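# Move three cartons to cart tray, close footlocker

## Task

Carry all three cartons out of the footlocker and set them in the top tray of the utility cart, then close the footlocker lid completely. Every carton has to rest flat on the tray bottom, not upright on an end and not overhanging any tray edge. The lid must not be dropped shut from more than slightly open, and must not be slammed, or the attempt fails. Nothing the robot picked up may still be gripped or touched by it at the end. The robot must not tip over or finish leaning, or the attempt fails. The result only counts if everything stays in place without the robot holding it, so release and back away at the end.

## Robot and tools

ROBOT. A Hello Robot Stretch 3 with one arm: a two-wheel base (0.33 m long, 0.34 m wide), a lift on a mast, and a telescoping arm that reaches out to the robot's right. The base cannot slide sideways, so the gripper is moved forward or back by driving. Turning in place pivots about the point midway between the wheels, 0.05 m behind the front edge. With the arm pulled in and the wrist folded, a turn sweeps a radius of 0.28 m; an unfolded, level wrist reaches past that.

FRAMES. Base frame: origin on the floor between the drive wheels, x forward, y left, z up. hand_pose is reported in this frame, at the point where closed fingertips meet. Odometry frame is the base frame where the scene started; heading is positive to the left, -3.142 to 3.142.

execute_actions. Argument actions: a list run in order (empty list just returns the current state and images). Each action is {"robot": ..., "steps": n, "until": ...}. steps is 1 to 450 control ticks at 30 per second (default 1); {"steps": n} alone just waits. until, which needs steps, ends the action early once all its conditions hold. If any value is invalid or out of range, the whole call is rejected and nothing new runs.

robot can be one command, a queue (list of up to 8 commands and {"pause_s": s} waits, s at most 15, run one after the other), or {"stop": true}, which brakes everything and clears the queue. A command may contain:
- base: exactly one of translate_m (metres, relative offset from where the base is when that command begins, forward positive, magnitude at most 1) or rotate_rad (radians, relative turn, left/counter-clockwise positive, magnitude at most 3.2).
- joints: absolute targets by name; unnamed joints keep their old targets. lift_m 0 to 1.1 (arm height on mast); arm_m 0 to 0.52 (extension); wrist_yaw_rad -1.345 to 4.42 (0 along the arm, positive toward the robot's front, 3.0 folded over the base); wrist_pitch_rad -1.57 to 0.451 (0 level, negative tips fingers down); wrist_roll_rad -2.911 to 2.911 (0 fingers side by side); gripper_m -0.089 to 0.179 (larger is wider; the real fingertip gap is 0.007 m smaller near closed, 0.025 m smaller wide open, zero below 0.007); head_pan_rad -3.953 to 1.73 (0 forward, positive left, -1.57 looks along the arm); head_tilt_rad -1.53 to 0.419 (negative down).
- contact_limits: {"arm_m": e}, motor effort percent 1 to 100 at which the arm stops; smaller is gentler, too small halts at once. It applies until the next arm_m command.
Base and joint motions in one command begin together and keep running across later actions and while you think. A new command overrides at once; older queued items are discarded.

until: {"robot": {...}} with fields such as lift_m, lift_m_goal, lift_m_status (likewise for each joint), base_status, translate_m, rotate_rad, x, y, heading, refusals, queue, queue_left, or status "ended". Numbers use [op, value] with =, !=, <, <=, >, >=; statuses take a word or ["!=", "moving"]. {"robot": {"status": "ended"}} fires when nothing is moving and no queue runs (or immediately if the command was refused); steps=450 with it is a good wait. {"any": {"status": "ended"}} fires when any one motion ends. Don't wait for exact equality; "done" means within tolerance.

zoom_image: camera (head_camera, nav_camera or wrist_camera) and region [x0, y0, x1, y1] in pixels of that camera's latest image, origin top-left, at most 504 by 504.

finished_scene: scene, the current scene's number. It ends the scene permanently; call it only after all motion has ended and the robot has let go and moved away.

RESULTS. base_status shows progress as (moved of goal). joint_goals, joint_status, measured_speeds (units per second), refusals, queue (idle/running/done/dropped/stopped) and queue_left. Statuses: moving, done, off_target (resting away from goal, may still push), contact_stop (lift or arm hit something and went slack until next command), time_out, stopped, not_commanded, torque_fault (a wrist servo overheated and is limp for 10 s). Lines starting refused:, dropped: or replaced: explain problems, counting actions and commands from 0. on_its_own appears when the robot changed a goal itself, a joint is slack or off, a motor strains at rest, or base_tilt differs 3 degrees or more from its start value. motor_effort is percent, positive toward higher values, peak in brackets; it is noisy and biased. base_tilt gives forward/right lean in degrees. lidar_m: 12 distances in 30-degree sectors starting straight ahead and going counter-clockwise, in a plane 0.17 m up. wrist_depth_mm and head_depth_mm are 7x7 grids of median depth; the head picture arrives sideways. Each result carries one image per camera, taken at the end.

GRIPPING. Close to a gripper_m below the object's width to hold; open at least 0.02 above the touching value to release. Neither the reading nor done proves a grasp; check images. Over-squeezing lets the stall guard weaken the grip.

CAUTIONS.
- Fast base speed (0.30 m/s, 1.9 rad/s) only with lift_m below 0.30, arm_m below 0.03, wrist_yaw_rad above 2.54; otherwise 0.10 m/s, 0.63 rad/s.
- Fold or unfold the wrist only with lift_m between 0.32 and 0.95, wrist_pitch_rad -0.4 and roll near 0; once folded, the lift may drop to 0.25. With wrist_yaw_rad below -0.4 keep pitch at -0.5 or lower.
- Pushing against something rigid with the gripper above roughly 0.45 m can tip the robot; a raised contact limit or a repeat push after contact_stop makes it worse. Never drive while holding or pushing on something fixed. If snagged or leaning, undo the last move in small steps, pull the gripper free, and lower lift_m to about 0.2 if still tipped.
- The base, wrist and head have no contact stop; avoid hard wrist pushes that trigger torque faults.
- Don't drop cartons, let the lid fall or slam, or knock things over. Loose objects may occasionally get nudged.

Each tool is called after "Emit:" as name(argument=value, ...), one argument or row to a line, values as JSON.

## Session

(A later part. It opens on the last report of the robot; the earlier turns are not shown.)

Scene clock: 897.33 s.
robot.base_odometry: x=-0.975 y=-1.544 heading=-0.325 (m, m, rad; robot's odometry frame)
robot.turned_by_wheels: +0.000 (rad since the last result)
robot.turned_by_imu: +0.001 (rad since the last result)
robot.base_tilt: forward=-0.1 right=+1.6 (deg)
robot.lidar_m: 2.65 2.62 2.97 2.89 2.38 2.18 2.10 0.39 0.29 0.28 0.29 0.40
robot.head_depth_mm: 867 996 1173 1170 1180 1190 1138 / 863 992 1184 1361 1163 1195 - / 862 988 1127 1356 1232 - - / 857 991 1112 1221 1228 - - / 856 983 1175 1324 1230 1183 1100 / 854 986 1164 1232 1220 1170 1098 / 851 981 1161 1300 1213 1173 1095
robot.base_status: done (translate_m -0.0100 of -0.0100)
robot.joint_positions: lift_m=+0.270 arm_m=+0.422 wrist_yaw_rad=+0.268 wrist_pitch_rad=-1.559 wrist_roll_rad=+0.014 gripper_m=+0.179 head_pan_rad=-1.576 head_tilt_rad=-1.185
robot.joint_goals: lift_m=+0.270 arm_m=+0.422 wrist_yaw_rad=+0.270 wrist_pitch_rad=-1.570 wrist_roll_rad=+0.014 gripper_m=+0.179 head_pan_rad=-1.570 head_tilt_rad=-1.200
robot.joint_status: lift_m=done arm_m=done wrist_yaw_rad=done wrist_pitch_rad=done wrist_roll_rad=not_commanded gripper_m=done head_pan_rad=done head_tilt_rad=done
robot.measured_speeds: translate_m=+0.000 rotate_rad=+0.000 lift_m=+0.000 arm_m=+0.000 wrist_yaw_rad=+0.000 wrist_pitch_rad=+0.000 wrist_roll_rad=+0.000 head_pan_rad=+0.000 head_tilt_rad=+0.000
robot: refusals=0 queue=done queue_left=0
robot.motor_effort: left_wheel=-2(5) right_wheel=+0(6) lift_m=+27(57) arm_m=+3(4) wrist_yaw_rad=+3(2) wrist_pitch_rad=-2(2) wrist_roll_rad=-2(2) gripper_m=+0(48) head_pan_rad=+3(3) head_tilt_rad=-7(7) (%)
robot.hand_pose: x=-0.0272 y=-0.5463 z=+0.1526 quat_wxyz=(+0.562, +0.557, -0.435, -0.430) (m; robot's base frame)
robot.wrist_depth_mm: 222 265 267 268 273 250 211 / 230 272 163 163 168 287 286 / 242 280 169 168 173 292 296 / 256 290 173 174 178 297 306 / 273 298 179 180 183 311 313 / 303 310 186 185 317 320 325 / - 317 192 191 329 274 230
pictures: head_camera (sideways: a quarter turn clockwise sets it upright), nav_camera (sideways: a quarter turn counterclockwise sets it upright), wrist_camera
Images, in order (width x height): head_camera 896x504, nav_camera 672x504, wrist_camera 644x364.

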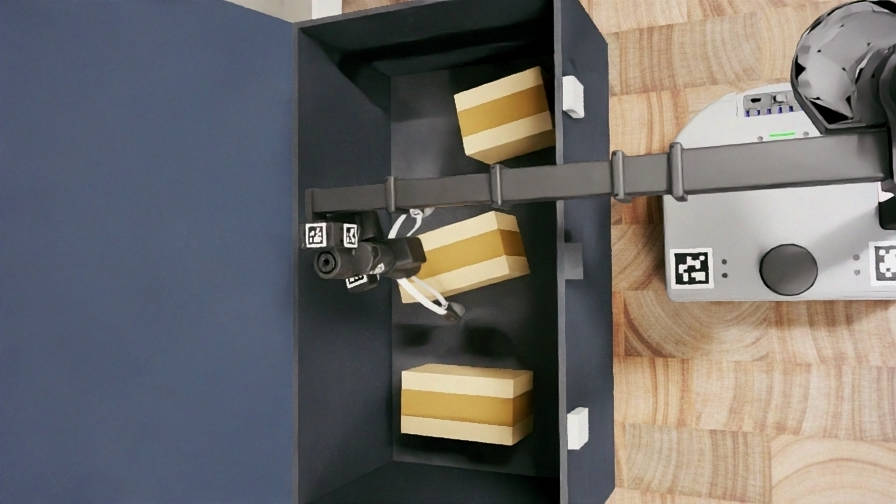

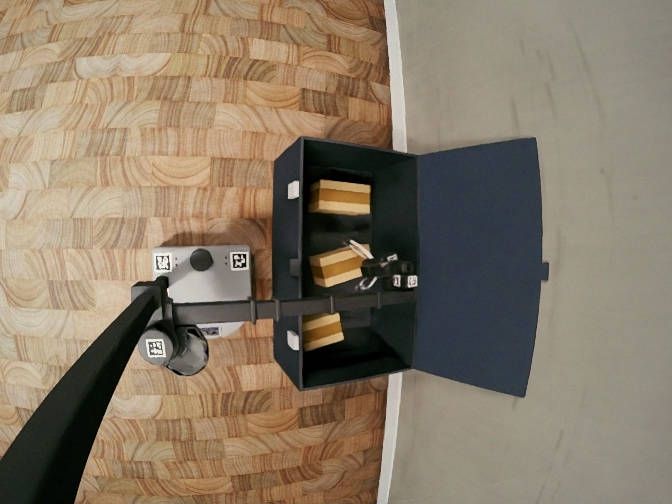

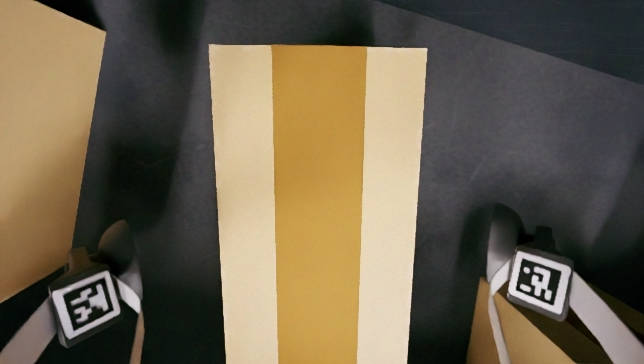

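Emit:
execute_actions(
  actions=[
    {"robot":{"joints":{"lift_m":0.21}},"steps":60,"until":{"robot":{"status":"ended"}}},
    {"robot":{"joints":{"gripper_m":0.06}},"steps":60,"until":{"robot":{"status":"ended"}}},
    {"robot":{"joints":{"lift_m":0.26}},"steps":60,"until":{"robot":{"status":"ended"}}},
  ],
)

Scene clock: 907.73 s.
robot.base_odometry: x=-0.975 y=-1.544 heading=-0.325 (m, m, rad; robot's odometry frame)
robot.turned_by_wheels: +0.000 (rad since the last result)
robot.turned_by_imu: +0.000 (rad since the last result)
robot.base_tilt: forward=+0.0 right=+1.7 (deg)
robot.lidar_m: 2.64 2.63 2.96 2.90 2.39 2.18 2.10 0.39 0.29 0.28 0.29 0.40
robot.head_depth_mm: 866 995 1164 1163 1175 1198 1136 / 861 993 1187 1359 1164 1204 - / 862 993 1139 1348 1236 - - / 858 994 1117 1182 1232 - - / 853 988 1174 1329 1227 1179 1102 / 852 986 1171 1225 1226 1174 1101 / 851 980 1165 1296 1223 1174 1101
robot.base_status: done (translate_m -0.0100 of -0.0100)
robot.joint_positions: lift_m=+0.259 arm_m=+0.422 wrist_yaw_rad=+0.268 wrist_pitch_rad=-1.554 wrist_roll_rad=+0.013 gripper_m=+0.065 head_pan_rad=-1.576 head_tilt_rad=-1.188
robot.joint_goals: lift_m=+0.260 arm_m=+0.422 wrist_yaw_rad=+0.270 wrist_pitch_rad=-1.570 wrist_roll_rad=+0.013 gripper_m=+0.064 head_pan_rad=-1.570 head_tilt_rad=-1.200
robot.joint_status: lift_m=done arm_m=done wrist_yaw_rad=done wrist_pitch_rad=done wrist_roll_rad=not_commanded gripper_m=done head_pan_rad=done head_tilt_rad=done
robot.measured_speeds: translate_m=+0.000 rotate_rad=+0.000 lift_m=+0.000 arm_m=+0.000 wrist_yaw_rad=+0.000 wrist_pitch_rad=+0.000 wrist_roll_rad=+0.000 head_pan_rad=+0.000 head_tilt_rad=+0.000
robot: refusals=0 queue=done queue_left=0
robot.motor_effort: left_wheel=-1(5) right_wheel=-1(12) lift_m=+59(68) arm_m=+2(3) wrist_yaw_rad=+1(2) wrist_pitch_rad=-4(5) wrist_roll_rad=-2(2) gripper_m=-28(99) head_pan_rad=+3(2) head_tilt_rad=-5(7) (%)
robot.hand_pose: x=-0.0269 y=-0.5477 z=+0.1415 quat_wxyz=(+0.563, +0.556, -0.437, -0.428) (m; robot's base frame)
robot.wrist_depth_mm: 224 255 113 114 116 239 212 / 231 261 116 117 118 273 275 / 243 267 119 120 122 283 285 / 260 276 123 125 126 288 293 / 276 285 127 129 130 299 305 / 292 - 132 132 135 306 312 / 296 305 137 137 140 288 234
pictures: head_camera (sideways: a quarter turn clockwise sets it upright), nav_camera (sideways: a quarter turn counterclockwise sets it upright), wrist_camera
Images, in order (width x height): head_camera 896x504, nav_camera 672x504, wrist_camera 644x364.

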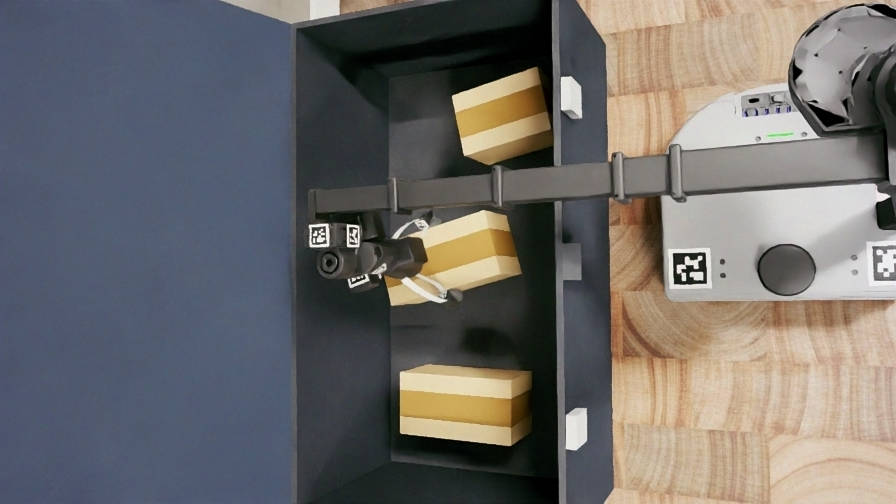

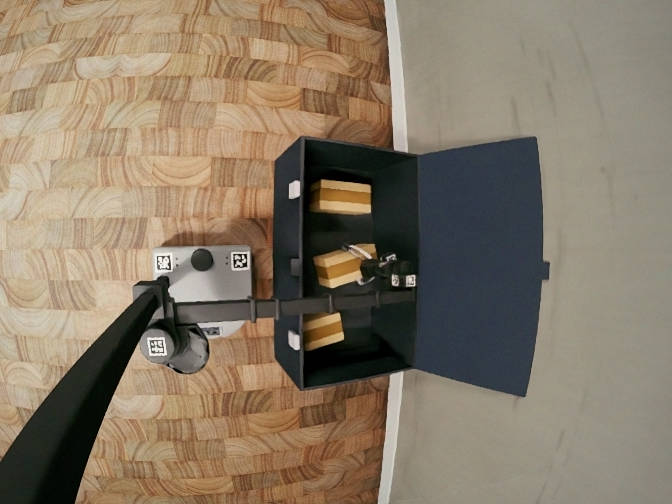

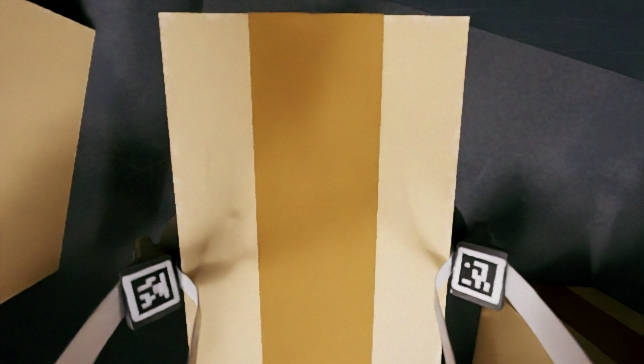

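Emit:
execute_actions(
  actions=[
    {"robot":{"joints":{"lift_m":0.62,"head_pan_rad":-3.14,"head_tilt_rad":-0.35}},"steps":120,"until":{"robot":{"lift_m":[">",0.55]}}},
    {"robot":{"base":{"rotate_rad":-1.2},"joints":{"arm_m":0.08,"wrist_yaw_rad":0.0}},"steps":150,"until":{"robot":{"status":"ended"}}},
    {"robot":{"base":{"translate_m":-0.9}},"steps":1},
  ],
)

Scene clock: 931.17 s.
robot.base_odometry: x=-0.975 y=-1.544 heading=-1.525 (m, m, rad; robot's odometry frame)
robot.turned_by_wheels: -1.200 (rad since the last result)
robot.turned_by_imu: -1.174 (rad since the last result)
robot.base_tilt: forward=+1.9 right=+2.2 (deg)
robot.lidar_m: 0.28 0.35 2.29 2.62 3.09 2.90 2.25 2.29 2.10 0.45 0.30 0.28
robot.head_depth_mm: 2430 2553 2668 2805 2624 1940 1546 / 2516 2619 2770 2933 2613 1922 1543 / 2590 2724 2863 2988 2609 1939 1531 / 2645 2808 2935 2805 2466 1941 1536 / 2776 2901 3021 2878 2504 1932 1537 / 2886 3035 3204 3354 2595 1938 1547 / 2920 3056 3177 3292 2602 1937 1540
robot.base_status: moving (translate_m -0.0001 of -0.9000)
robot.joint_positions: lift_m=+0.619 arm_m=+0.080 wrist_yaw_rad=+0.002 wrist_pitch_rad=-1.553 wrist_roll_rad=+0.012 gripper_m=+0.087 head_pan_rad=-3.133 head_tilt_rad=-0.359
robot.joint_goals: lift_m=+0.620 arm_m=+0.080 wrist_yaw_rad=+0.000 wrist_pitch_rad=-1.570 wrist_roll_rad=+0.012 gripper_m=+0.086 head_pan_rad=-3.140 head_tilt_rad=-0.350
robot.joint_status: lift_m=done arm_m=done wrist_yaw_rad=done wrist_pitch_rad=done wrist_roll_rad=not_commanded gripper_m=done head_pan_rad=done head_tilt_rad=done
robot.measured_speeds: translate_m=-0.003 rotate_rad=+0.000 lift_m=+0.000 arm_m=+0.000 wrist_yaw_rad=+0.000 wrist_pitch_rad=+0.000 wrist_roll_rad=+0.000 head_pan_rad=+0.000 head_tilt_rad=+0.000
robot: refusals=0 queue=running queue_left=0
robot.on_its_own: gripper_m is held at +0.086, not at your +0.060, by its stall guard, which is not easing now
robot.motor_effort: left_wheel=-1(6) right_wheel=-8(13) lift_m=+59(63) arm_m=-3(5) wrist_yaw_rad=-2(2) wrist_pitch_rad=-4(5) wrist_roll_rad=-1(2) gripper_m=-19(29) head_pan_rad=-3(42) head_tilt_rad=+4(33) (%)
robot.hand_pose: x=-0.0217 y=-0.2057 z=+0.5014 quat_wxyz=(+0.502, +0.493, -0.507, -0.498) (m; robot's base frame)
robot.wrist_depth_mm: 476 308 113 114 116 640 643 / 603 315 116 117 118 650 666 / 608 368 120 121 122 667 692 / 620 416 123 125 126 697 698 / 637 454 128 128 130 718 709 / 398 - 132 132 135 743 749 / 383 715 137 138 140 760 768
pictures: head_camera (sideways: a quarter turn clockwise sets it upright), nav_camera (sideways: a quarter turn counterclockwise sets it upright), wrist_camera
Images, in order (width x height): head_camera 896x504, nav_camera 672x504, wrist_camera 644x364.

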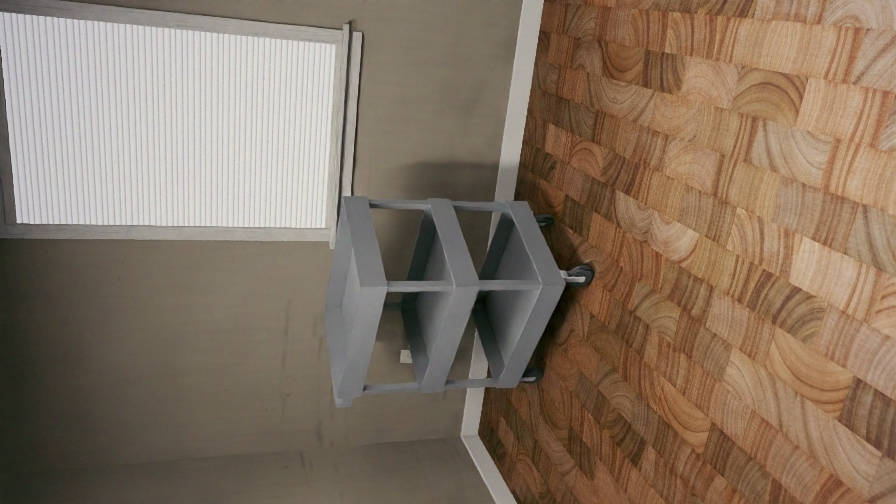

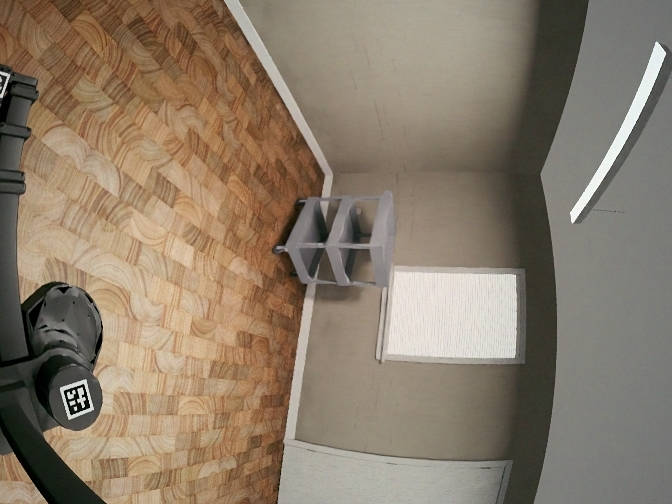

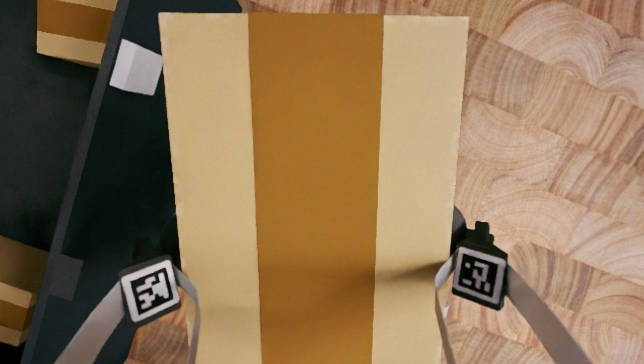

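Emit:
execute_actions(
  actions=[
    {"robot":{"joints":{"head_tilt_rad":-0.55}},"steps":300,"until":{"robot":{"status":"ended"}}},
    {"robot":{"base":{"translate_m":-0.4}},"steps":200,"until":{"robot":{"status":"ended"}}},
  ],
)

Scene clock: 948.40 s.
robot.base_odometry: x=-1.035 y=-0.245 heading=-1.525 (m, m, rad; robot's odometry frame)
robot.turned_by_wheels: +0.000 (rad since the last result)
robot.turned_by_imu: +0.004 (rad since the last result)
robot.base_tilt: forward=+0.0 right=+1.6 (deg)
robot.lidar_m: 1.48 2.59 2.72 2.81 1.86 1.72 0.96 1.34 1.61 1.63 2.04 1.47
robot.head_depth_mm: 1403 1529 1626 1781 1890 1602 1338 / 1458 1566 1654 1840 1952 1602 1335 / 1506 1618 1417 1536 1600 1548 1336 / 1550 1688 1470 1480 1361 1460 1328 / 1611 1751 1524 1195 1358 1461 1329 / 1679 1819 1512 1610 1638 1552 1321 / 1726 1891 1440 2196 1851 1584 1326
robot.base_status: done (translate_m -0.4000 of -0.4000)
robot.joint_positions: lift_m=+0.619 arm_m=+0.080 wrist_yaw_rad=+0.002 wrist_pitch_rad=-1.553 wrist_roll_rad=+0.012 gripper_m=+0.087 head_pan_rad=-3.133 head_tilt_rad=-0.543
robot.joint_goals: lift_m=+0.620 arm_m=+0.080 wrist_yaw_rad=+0.000 wrist_pitch_rad=-1.570 wrist_roll_rad=+0.012 gripper_m=+0.086 head_pan_rad=-3.140 head_tilt_rad=-0.550
robot.joint_status: lift_m=done arm_m=done wrist_yaw_rad=done wrist_pitch_rad=done wrist_roll_rad=not_commanded gripper_m=done head_pan_rad=done head_tilt_rad=done
robot.measured_speeds: translate_m=+0.000 rotate_rad=+0.000 lift_m=+0.000 arm_m=+0.000 wrist_yaw_rad=+0.000 wrist_pitch_rad=+0.000 wrist_roll_rad=+0.000 head_pan_rad=+0.000 head_tilt_rad=+0.000
robot: refusals=0 queue=done queue_left=0
robot.on_its_own: gripper_m is held at +0.086, not at your +0.060, by its stall guard, which is not easing now
robot.motor_effort: left_wheel=+2(1) right_wheel=-4(10) lift_m=+60(60) arm_m=-3(4) wrist_yaw_rad=-3(2) wrist_pitch_rad=-4(4) wrist_roll_rad=-1(2) gripper_m=-19(19) head_pan_rad=-3(3) head_tilt_rad=-2(15) (%)
robot.hand_pose: x=-0.0217 y=-0.2057 z=+0.5014 quat_wxyz=(+0.502, +0.493, -0.507, -0.498) (m; robot's base frame)
robot.wrist_depth_mm: 591 611 113 114 116 652 632 / 610 632 116 117 118 657 661 / 636 645 119 120 122 671 671 / 651 670 123 124 126 685 697 / 670 674 128 128 130 717 715 / 689 - 132 133 136 752 761 / 723 728 137 137 141 760 765
pictures: head_camera (sideways: a quarter turn clockwise sets it upright), nav_camera (sideways: a quarter turn counterclockwise sets it upright), wrist_camera
Images, in order (width x height): head_camera 896x504, nav_camera 672x504, wrist_camera 644x364.

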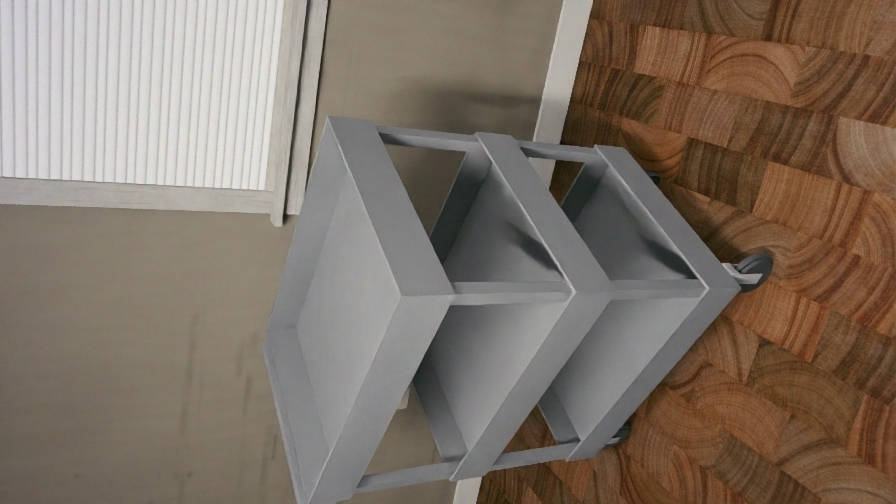

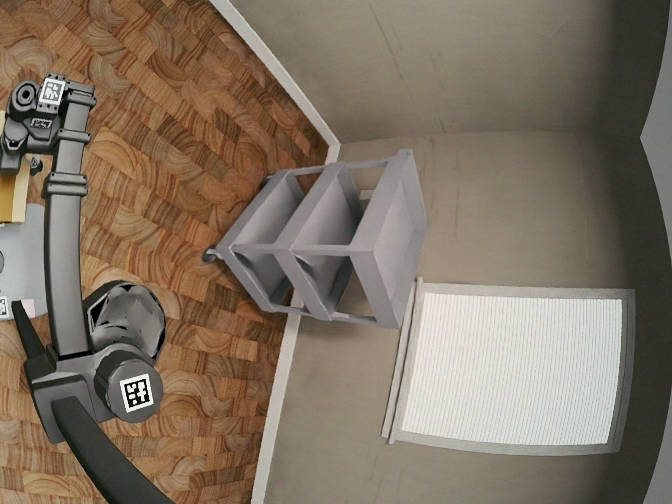

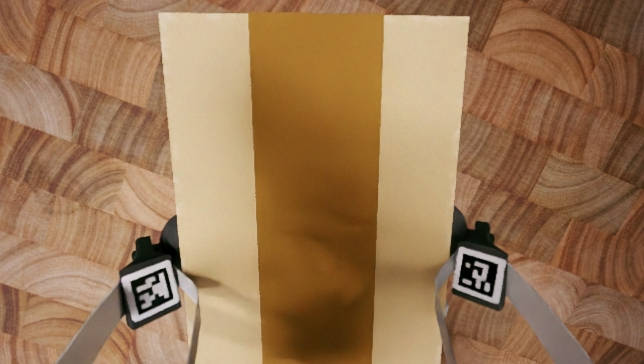

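Emit:
execute_actions(
  actions=[
    {"robot":[{"base":{"rotate_rad":-2.64},"joints":{"lift_m":1.08,"head_pan_rad":-1.57,"head_tilt_rad":-0.9}},{"base":{"translate_m":1.0}},{"base":{"translate_m":0.045}},{"base":{"rotate_rad":0.24}}],"steps":450,"until":{"robot":{"status":"ended"}}},
    {"steps":200,"until":{"robot":{"status":"ended"}}},
  ],
)

Scene clock: 996.17 s.
robot.base_odometry: x=-1.579 y=+0.647 heading=+2.358 (m, m, rad; robot's odometry frame)
robot.turned_by_wheels: -2.400 (rad since the last result)
robot.turned_by_imu: -2.349 (rad since the last result)
robot.base_tilt: forward=-0.1 right=+1.7 (deg)
robot.lidar_m: 0.79 0.78 0.84 1.26 2.50 2.28 4.03 2.95 0.41 0.40 0.41 1.00
robot.head_depth_mm: - 839 749 609 844 1267 1146 / - - 790 586 329 290 - / - - - - 322 289 - / - - - - 321 291 - / 1033 872 760 465 321 293 - / 990 869 758 638 911 1075 1131 / 953 865 755 635 897 1012 1133
robot.base_status: done (rotate_rad +0.2399 of +0.2400)
robot.joint_positions: lift_m=+1.079 arm_m=+0.080 wrist_yaw_rad=+0.002 wrist_pitch_rad=-1.553 wrist_roll_rad=+0.012 gripper_m=+0.087 head_pan_rad=-1.577 head_tilt_rad=-0.889
robot.joint_goals: lift_m=+1.080 arm_m=+0.080 wrist_yaw_rad=+0.000 wrist_pitch_rad=-1.570 wrist_roll_rad=+0.012 gripper_m=+0.086 head_pan_rad=-1.570 head_tilt_rad=-0.900
robot.joint_status: lift_m=done arm_m=done wrist_yaw_rad=done wrist_pitch_rad=done wrist_roll_rad=not_commanded gripper_m=done head_pan_rad=done head_tilt_rad=done
robot.measured_speeds: translate_m=+0.000 rotate_rad=+0.000 lift_m=+0.000 arm_m=+0.000 wrist_yaw_rad=+0.000 wrist_pitch_rad=+0.000 wrist_roll_rad=+0.000 head_pan_rad=+0.000 head_tilt_rad=+0.000
robot: refusals=0 queue=done queue_left=0
robot.on_its_own: gripper_m is held at +0.086, not at your +0.060, by its stall guard, which is not easing now
robot.motor_effort: left_wheel=-3(6) right_wheel=+2(10) lift_m=+59(60) arm_m=-3(4) wrist_yaw_rad=-3(2) wrist_pitch_rad=-4(4) wrist_roll_rad=-1(2) gripper_m=-19(19) head_pan_rad=+3(41) head_tilt_rad=-5(24) (%)
robot.hand_pose: x=-0.0217 y=-0.2057 z=+0.9614 quat_wxyz=(+0.502, +0.493, -0.507, -0.498) (m; robot's base frame)
robot.wrist_depth_mm: - 543 113 114 116 - - / - - 116 117 118 - - / - - 120 120 122 - - / - - 124 124 126 - - / - - 128 128 130 - - / 978 - 132 133 135 - - / 874 - 136 137 141 - -
pictures: head_camera (sideways: a quarter turn clockwise sets it upright), nav_camera (sideways: a quarter turn counterclockwise sets it upright), wrist_camera
Images, in order (width x height): head_camera 896x504, nav_camera 672x504, wrist_camera 644x364.

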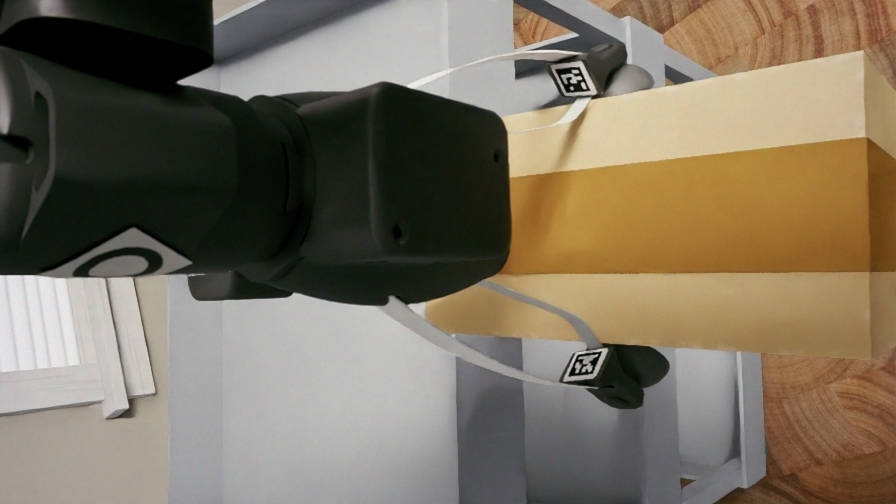

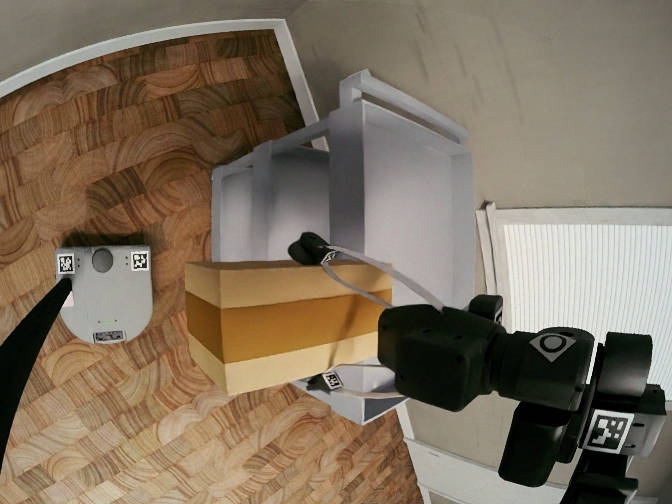

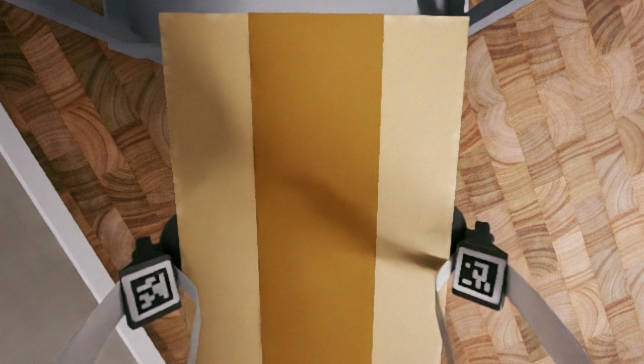

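Emit:
execute_actions(
  actions=[
    {"robot":{"joints":{"arm_m":0.46,"head_pan_rad":-1.25,"head_tilt_rad":-0.8}},"steps":150,"until":{"robot":{"status":"ended"}}},
  ],
)

Scene clock: 1018.67 s.
robot.base_odometry: x=-1.579 y=+0.647 heading=+2.358 (m, m, rad; robot's odometry frame)
robot.turned_by_wheels: +0.000 (rad since the last result)
robot.turned_by_imu: +0.001 (rad since the last result)
robot.base_tilt: forward=+0.0 right=+1.7 (deg)
robot.lidar_m: 0.80 0.78 0.84 1.27 2.51 2.27 4.01 2.95 0.42 0.40 0.41 1.01
robot.head_depth_mm: 967 1053 513 550 568 845 1019 / 975 1065 530 650 580 844 1055 / 967 1064 868 702 593 859 1091 / 955 1040 860 700 912 874 1114 / 943 1028 831 698 928 894 1128 / 929 1044 782 677 778 1028 1160 / 916 1033 1135 627 1491 1319 1160
robot.base_status: done (rotate_rad +0.2399 of +0.2400)
robot.joint_positions: lift_m=+1.079 arm_m=+0.460 wrist_yaw_rad=+0.000 wrist_pitch_rad=-1.553 wrist_roll_rad=+0.012 gripper_m=+0.087 head_pan_rad=-1.257 head_tilt_rad=-0.804
robot.joint_goals: lift_m=+1.080 arm_m=+0.460 wrist_yaw_rad=+0.000 wrist_pitch_rad=-1.570 wrist_roll_rad=+0.012 gripper_m=+0.086 head_pan_rad=-1.250 head_tilt_rad=-0.800
robot.joint_status: lift_m=done arm_m=done wrist_yaw_rad=done wrist_pitch_rad=done wrist_roll_rad=not_commanded gripper_m=done head_pan_rad=done head_tilt_rad=done
robot.measured_speeds: translate_m=+0.000 rotate_rad=+0.000 lift_m=+0.000 arm_m=+0.000 wrist_yaw_rad=+0.000 wrist_pitch_rad=+0.000 wrist_roll_rad=+0.000 head_pan_rad=+0.000 head_tilt_rad=+0.000
robot: refusals=0 queue=done queue_left=0
robot.on_its_own: gripper_m is held at +0.086, not at your +0.060, by its stall guard, which is not easing now
robot.motor_effort: left_wheel=-3(3) right_wheel=+2(2) lift_m=+59(59) arm_m=+3(2) wrist_yaw_rad=-1(2) wrist_pitch_rad=-4(4) wrist_roll_rad=-2(2) gripper_m=-19(19) head_pan_rad=+3(25) head_tilt_rad=+2(8) (%)
robot.hand_pose: x=-0.0216 y=-0.5851 z=+0.9614 quat_wxyz=(+0.501, +0.493, -0.507, -0.499) (m; robot's base frame)
robot.wrist_depth_mm: 296 295 113 113 116 310 294 / 307 307 116 117 118 318 299 / 315 314 119 121 122 333 300 / 317 321 123 124 126 343 313 / 330 334 128 129 131 349 320 / 344 - 132 133 135 365 336 / 346 357 136 138 141 358 353
pictures: head_camera (sideways: a quarter turn clockwise sets it upright), nav_camera (sideways: a quarter turn counterclockwise sets it upright), wrist_camera
Images, in order (width x height): head_camera 896x504, nav_camera 672x504, wrist_camera 644x364.

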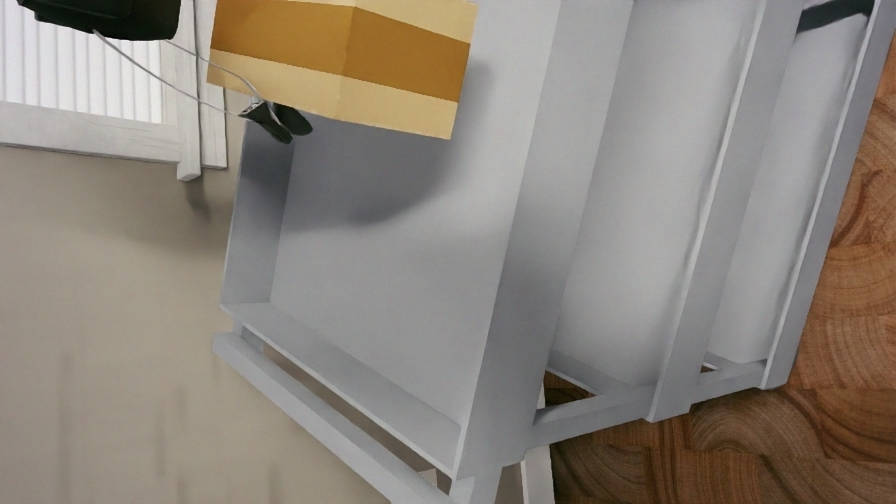

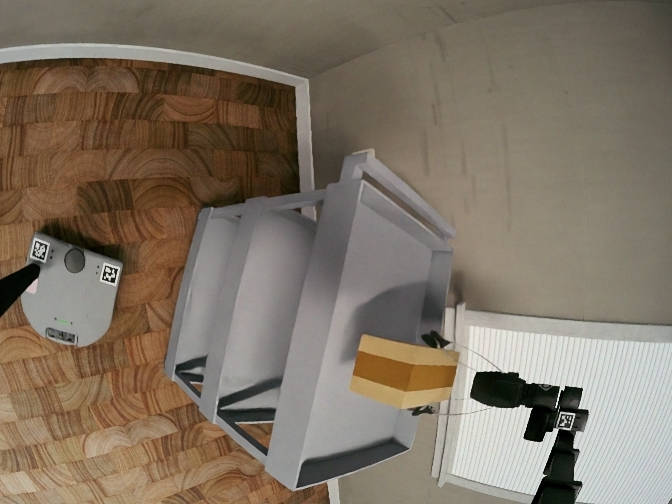

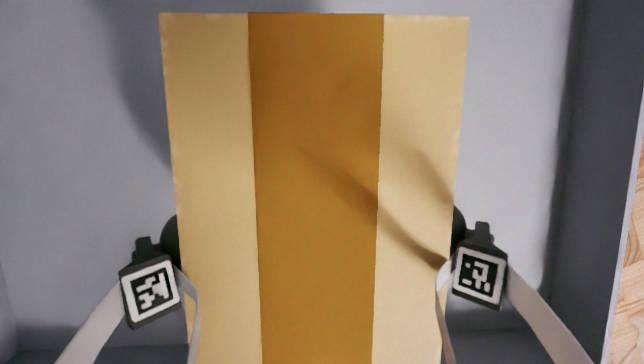

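Emit:
execute_actions(
  actions=[
    {"robot":{"base":{"translate_m":-0.14},"joints":{"head_pan_rad":-1.57}},"steps":150,"until":{"robot":{"status":"ended"}}},
    {"robot":{"joints":{"lift_m":0.995}},"steps":150,"until":{"robot":{"status":"ended"}}},
  ],
)

Scene clock: 1040.57 s.
robot.base_odometry: x=-1.480 y=+0.548 heading=+2.358 (m, m, rad; robot's odometry frame)
robot.turned_by_wheels: +0.000 (rad since the last result)
robot.turned_by_imu: +0.002 (rad since the last result)
robot.base_tilt: forward=+0.0 right=+1.7 (deg)
robot.lidar_m: 0.92 0.91 0.98 1.47 2.18 2.19 3.89 3.15 0.41 0.40 0.41 0.57
robot.head_depth_mm: - 1501 1729 1838 1556 1330 1172 / 1242 1398 1568 668 604 1304 1172 / - 1290 850 650 601 860 1132 / - - 656 590 597 860 1086 / 1053 1152 858 661 593 859 1083 / 1009 1096 855 697 589 855 1083 / 968 1057 853 692 586 857 1083
robot.base_status: done (translate_m -0.1400 of -0.1400)
robot.joint_positions: lift_m=+0.995 arm_m=+0.460 wrist_yaw_rad=+0.000 wrist_pitch_rad=-1.553 wrist_roll_rad=+0.012 gripper_m=+0.087 head_pan_rad=-1.563 head_tilt_rad=-0.804
robot.joint_goals: lift_m=+0.995 arm_m=+0.460 wrist_yaw_rad=+0.000 wrist_pitch_rad=-1.570 wrist_roll_rad=+0.012 gripper_m=+0.086 head_pan_rad=-1.570 head_tilt_rad=-0.800
robot.joint_status: lift_m=done arm_m=done wrist_yaw_rad=done wrist_pitch_rad=done wrist_roll_rad=not_commanded gripper_m=done head_pan_rad=done head_tilt_rad=done
robot.measured_speeds: translate_m=+0.000 rotate_rad=+0.000 lift_m=+0.000 arm_m=+0.000 wrist_yaw_rad=+0.000 wrist_pitch_rad=+0.000 wrist_roll_rad=+0.000 head_pan_rad=+0.000 head_tilt_rad=+0.000
robot: refusals=0 queue=done queue_left=0
robot.on_its_own: gripper_m is held at +0.086, not at your +0.060, by its stall guard, which is not easing now
robot.motor_effort: left_wheel=-3(6) right_wheel=+2(4) lift_m=+33(58) arm_m=+3(3) wrist_yaw_rad=-1(1) wrist_pitch_rad=-4(5) wrist_roll_rad=-1(1) gripper_m=-19(19) head_pan_rad=-3(24) head_tilt_rad=+2(2) (%)
robot.hand_pose: x=-0.0216 y=-0.5850 z=+0.8773 quat_wxyz=(+0.501, +0.493, -0.507, -0.499) (m; robot's base frame)
robot.wrist_depth_mm: 218 219 114 115 118 211 989 / 226 227 117 118 119 213 - / 232 233 120 121 123 216 - / 238 238 124 125 127 219 - / 242 246 128 129 131 205 - / 253 - 132 133 134 212 - / 261 266 136 137 140 240 -
pictures: head_camera (sideways: a quarter turn clockwise sets it upright), nav_camera (sideways: a quarter turn counterclockwise sets it upright), wrist_camera
Images, in order (width x height): head_camera 896x504, nav_camera 672x504, wrist_camera 644x364.

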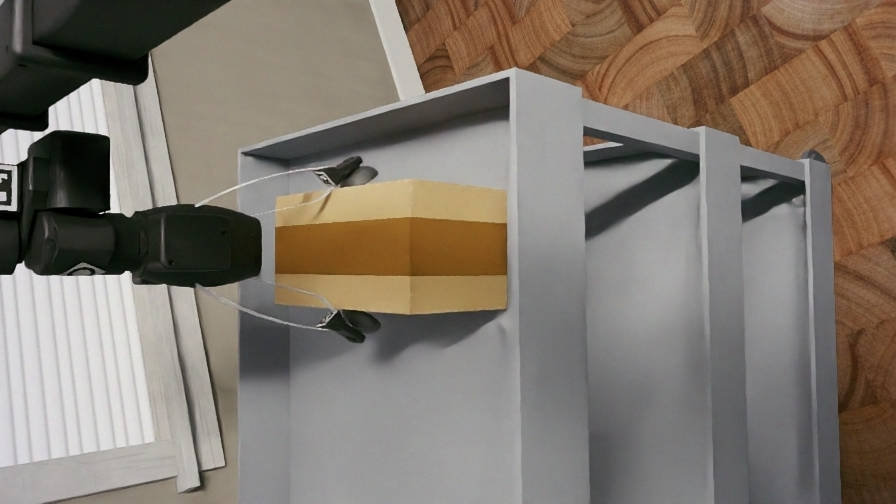

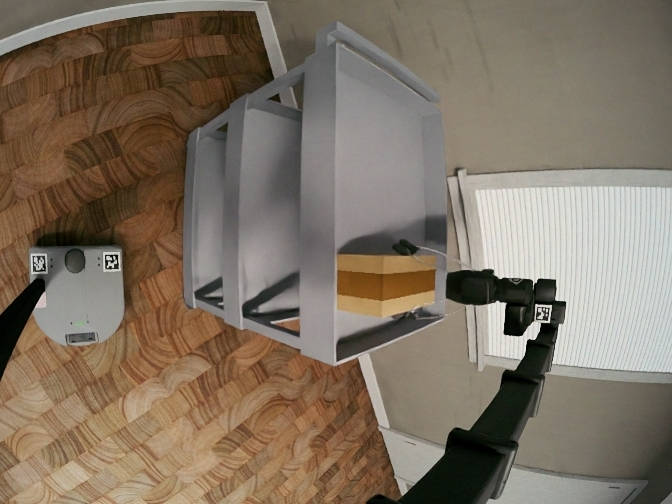

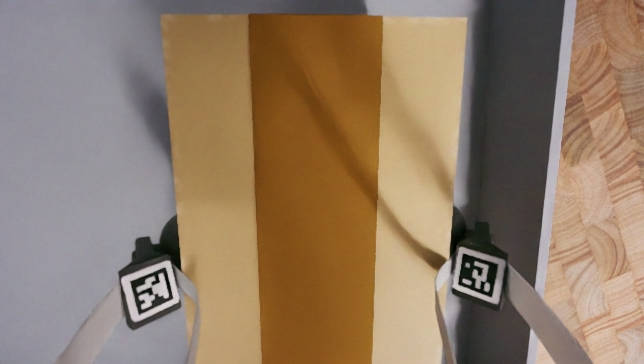

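Emit:
execute_actions(
  actions=[
    {"robot":{"joints":{"lift_m":0.99}},"steps":30,"until":{"robot":{"status":"ended"}}},
    {"robot":{"joints":{"gripper_m":0.15}},"steps":40,"until":{"robot":{"status":"ended"}}},
    {"robot":{"joints":{"lift_m":1.08}},"steps":60,"until":{"robot":{"status":"ended"}}},
    {"robot":{"joints":{"arm_m":0.02,"gripper_m":0.03,"head_tilt_rad":-1.2}},"steps":90,"until":{"robot":{"status":"ended"}}},
    {"robot":{"joints":{"lift_m":0.7}},"steps":90,"until":{"robot":{"lift_m":["<",0.9]}}},
    {"robot":{"joints":{"lift_m":0.5,"wrist_yaw_rad":2.6}},"steps":90,"until":{"robot":{"status":"ended"}}},
  ],
)

Scene clock: 1091.03 s.
robot.base_odometry: x=-1.480 y=+0.548 heading=+2.358 (m, m, rad; robot's odometry frame)
robot.turned_by_wheels: +0.000 (rad since the last result)
robot.turned_by_imu: +0.003 (rad since the last result)
robot.base_tilt: forward=+0.0 right=+1.6 (deg)
robot.lidar_m: 0.92 0.91 0.98 1.47 2.18 2.18 3.89 3.15 0.41 0.40 0.41 0.56
robot.head_depth_mm: 1605 1655 1514 1396 1278 1195 1134 / 665 598 707 1378 - - - / 531 570 912 970 - - - / 520 551 916 1170 - - - / 658 587 918 894 1251 1177 1100 / 678 612 913 890 1251 1179 1103 / 675 610 911 892 1247 1172 1103
robot.base_status: done (translate_m -0.1400 of -0.1400)
robot.joint_positions: lift_m=+0.567 arm_m=+0.020 wrist_yaw_rad=+2.597 wrist_pitch_rad=-1.560 wrist_roll_rad=+0.012 gripper_m=+0.030 head_pan_rad=-1.563 head_tilt_rad=-1.186
robot.joint_goals: lift_m=+0.500 arm_m=+0.020 wrist_yaw_rad=+2.600 wrist_pitch_rad=-1.570 wrist_roll_rad=+0.012 gripper_m=+0.030 head_pan_rad=-1.570 head_tilt_rad=-1.200
robot.joint_status: lift_m=moving arm_m=moving wrist_yaw_rad=moving wrist_pitch_rad=done wrist_roll_rad=not_commanded gripper_m=done head_pan_rad=done head_tilt_rad=done
robot.measured_speeds: translate_m=+0.000 rotate_rad=+0.000 lift_m=-0.110 arm_m=+0.000 wrist_yaw_rad=+0.000 wrist_pitch_rad=+0.000 wrist_roll_rad=+0.000 head_pan_rad=+0.000 head_tilt_rad=+0.000
robot: refusals=0 queue=running queue_left=0
robot.motor_effort: left_wheel=-3(4) right_wheel=+2(4) lift_m=+28(57) arm_m=-2(3) wrist_yaw_rad=+1(1) wrist_pitch_rad=-2(4) wrist_roll_rad=-1(1) gripper_m=+0(82) head_pan_rad=-2(4) head_tilt_rad=-6(24) (%)
robot.hand_pose: x=-0.0322 y=-0.1836 z=+0.4492 quat_wxyz=(+0.616, +0.620, +0.340, +0.347) (m; robot's base frame)
robot.wrist_depth_mm: 565 - - 585 580 587 588 / 562 - - 575 597 598 598 / 582 - - 621 615 624 609 / 611 604 - 632 626 638 471 / 633 632 642 648 659 483 500 / 651 645 645 657 464 513 514 / 657 664 681 526 524 531 533
pictures: head_camera (sideways: a quarter turn clockwise sets it upright), nav_camera (sideways: a quarter turn counterclockwise sets it upright), wrist_camera
replaced: robot.lift_m: its motion had ended contact_stop
Images, in order (width x height): head_camera 896x504, nav_camera 672x504, wrist_camera 644x364.

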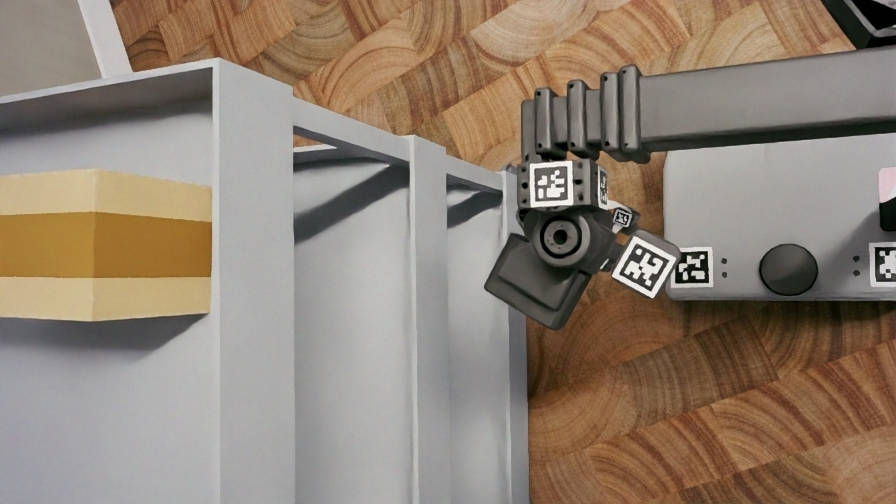

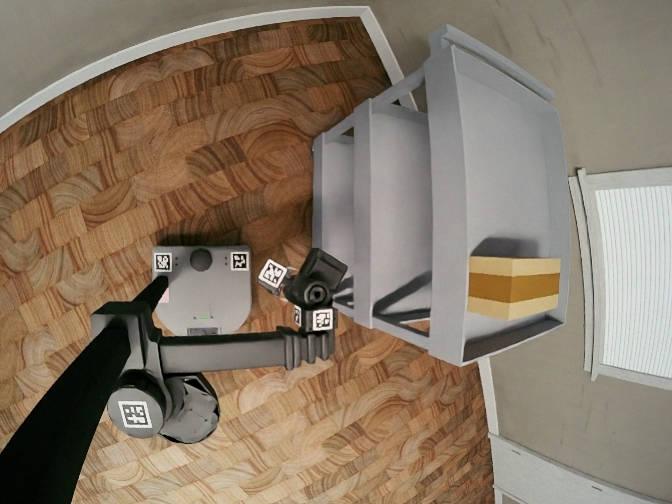

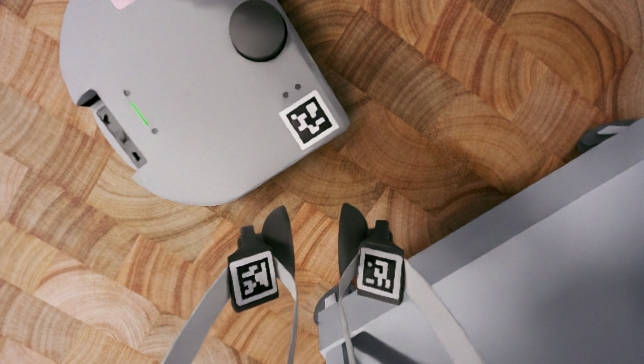

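Emit:
execute_actions(
  actions=[
    {"robot":[{"base":{"rotate_rad":2.724},"joints":{"lift_m":0.285}},{"base":{"translate_m":1.0}},{"base":{"translate_m":1.0}},{"base":{"translate_m":0.26}},{"base":{"rotate_rad":0.868},"joints":{"lift_m":0.55,"wrist_yaw_rad":0.0,"gripper_m":0.179}}],"steps":450,"until":{"robot":{"status":"ended"}}},
    {"steps":200,"until":{"robot":{"status":"ended"}}},
  ],
)

Scene clock: 1100.37 s.
robot.base_odometry: x=-1.480 y=+0.548 heading=-1.201 (m, m, rad; robot's odometry frame)
robot.turned_by_wheels: +2.724 (rad since the last result)
robot.turned_by_imu: +2.667 (rad since the last result)
robot.base_tilt: forward=+0.0 right=+1.6 (deg)
robot.lidar_m: 2.27 3.42 2.59 0.41 0.40 0.42 1.11 0.91 0.91 1.02 1.63 2.19
robot.head_depth_mm: 975 1134 1350 1384 1277 1192 1137 / 1050 1239 1453 1382 1278 1203 - / 1133 1362 1488 1383 1290 - - / 1243 1515 1490 1368 1293 - - / 1363 1585 1489 1369 1265 1179 1105 / 1511 1620 1486 1361 1258 1179 1100 / 1688 1631 1481 1369 1262 1179 1101
robot.base_status: done (rotate_rad +2.7239 of +2.7240)
robot.joint_positions: lift_m=+0.290 arm_m=+0.020 wrist_yaw_rad=+2.598 wrist_pitch_rad=-1.563 wrist_roll_rad=+0.011 gripper_m=+0.030 head_pan_rad=-1.564 head_tilt_rad=-1.186
robot.joint_goals: lift_m=+0.290 arm_m=+0.020 wrist_yaw_rad=+2.600 wrist_pitch_rad=-1.570 wrist_roll_rad=+0.011 gripper_m=+0.030 head_pan_rad=-1.570 head_tilt_rad=-1.200
robot.joint_status: lift_m=contact_stop arm_m=done wrist_yaw_rad=done wrist_pitch_rad=done wrist_roll_rad=not_commanded gripper_m=done head_pan_rad=done head_tilt_rad=done
robot.measured_speeds: translate_m=+0.000 rotate_rad=+0.000 lift_m=+0.000 arm_m=+0.000 wrist_yaw_rad=+0.000 wrist_pitch_rad=+0.000 wrist_roll_rad=+0.000 head_pan_rad=+0.000 head_tilt_rad=+0.000
robot: refusals=0 queue=dropped queue_left=0
robot.on_its_own: lift_m is slack since a contact_stop, until your next command for it (your +0.285 is given up)
robot.motor_effort: left_wheel=-3(8) right_wheel=+2(12) lift_m=+40(41) arm_m=-3(4) wrist_yaw_rad=+2(1) wrist_pitch_rad=+0(2) wrist_roll_rad=-1(1) gripper_m=-2(2) head_pan_rad=-3(3) head_tilt_rad=-6(7) (%)
robot.hand_pose: x=-0.0327 y=-0.1844 z=+0.1719 quat_wxyz=(+0.617, +0.619, +0.342, +0.346) (m; robot's base frame)
robot.wrist_depth_mm: - - - - 313 315 318 / - - - - 322 326 330 / - - - - 331 339 337 / - - - 340 343 348 349 / - - - 352 353 357 361 / - - 359 361 368 376 371 / 363 361 371 378 377 382 388
pictures: head_camera (sideways: a quarter turn clockwise sets it upright), nav_camera (sideways: a quarter turn counterclockwise sets it upright), wrist_camera
dropped: robot: command 0 of its queue: lift_m: contact_stop
Images, in order (width x height): head_camera 896x504, nav_camera 672x504, wrist_camera 644x364.

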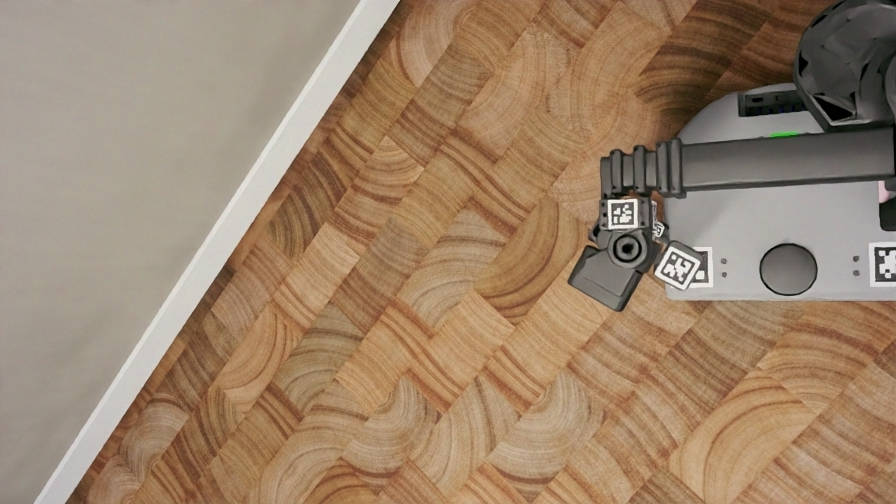

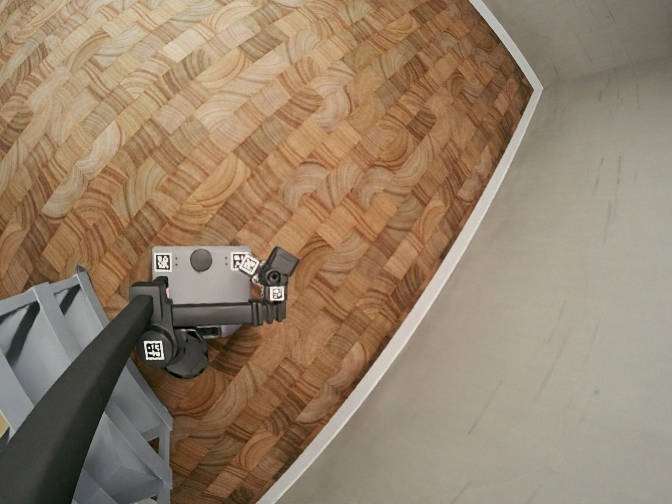

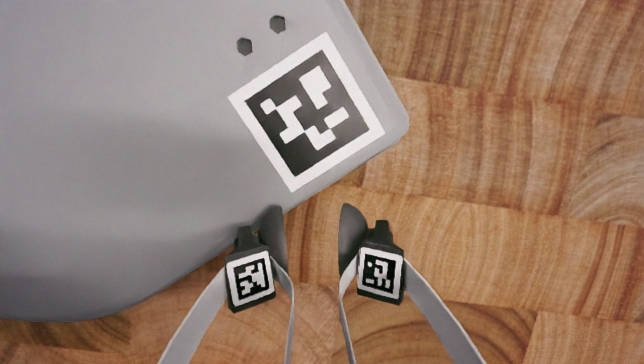

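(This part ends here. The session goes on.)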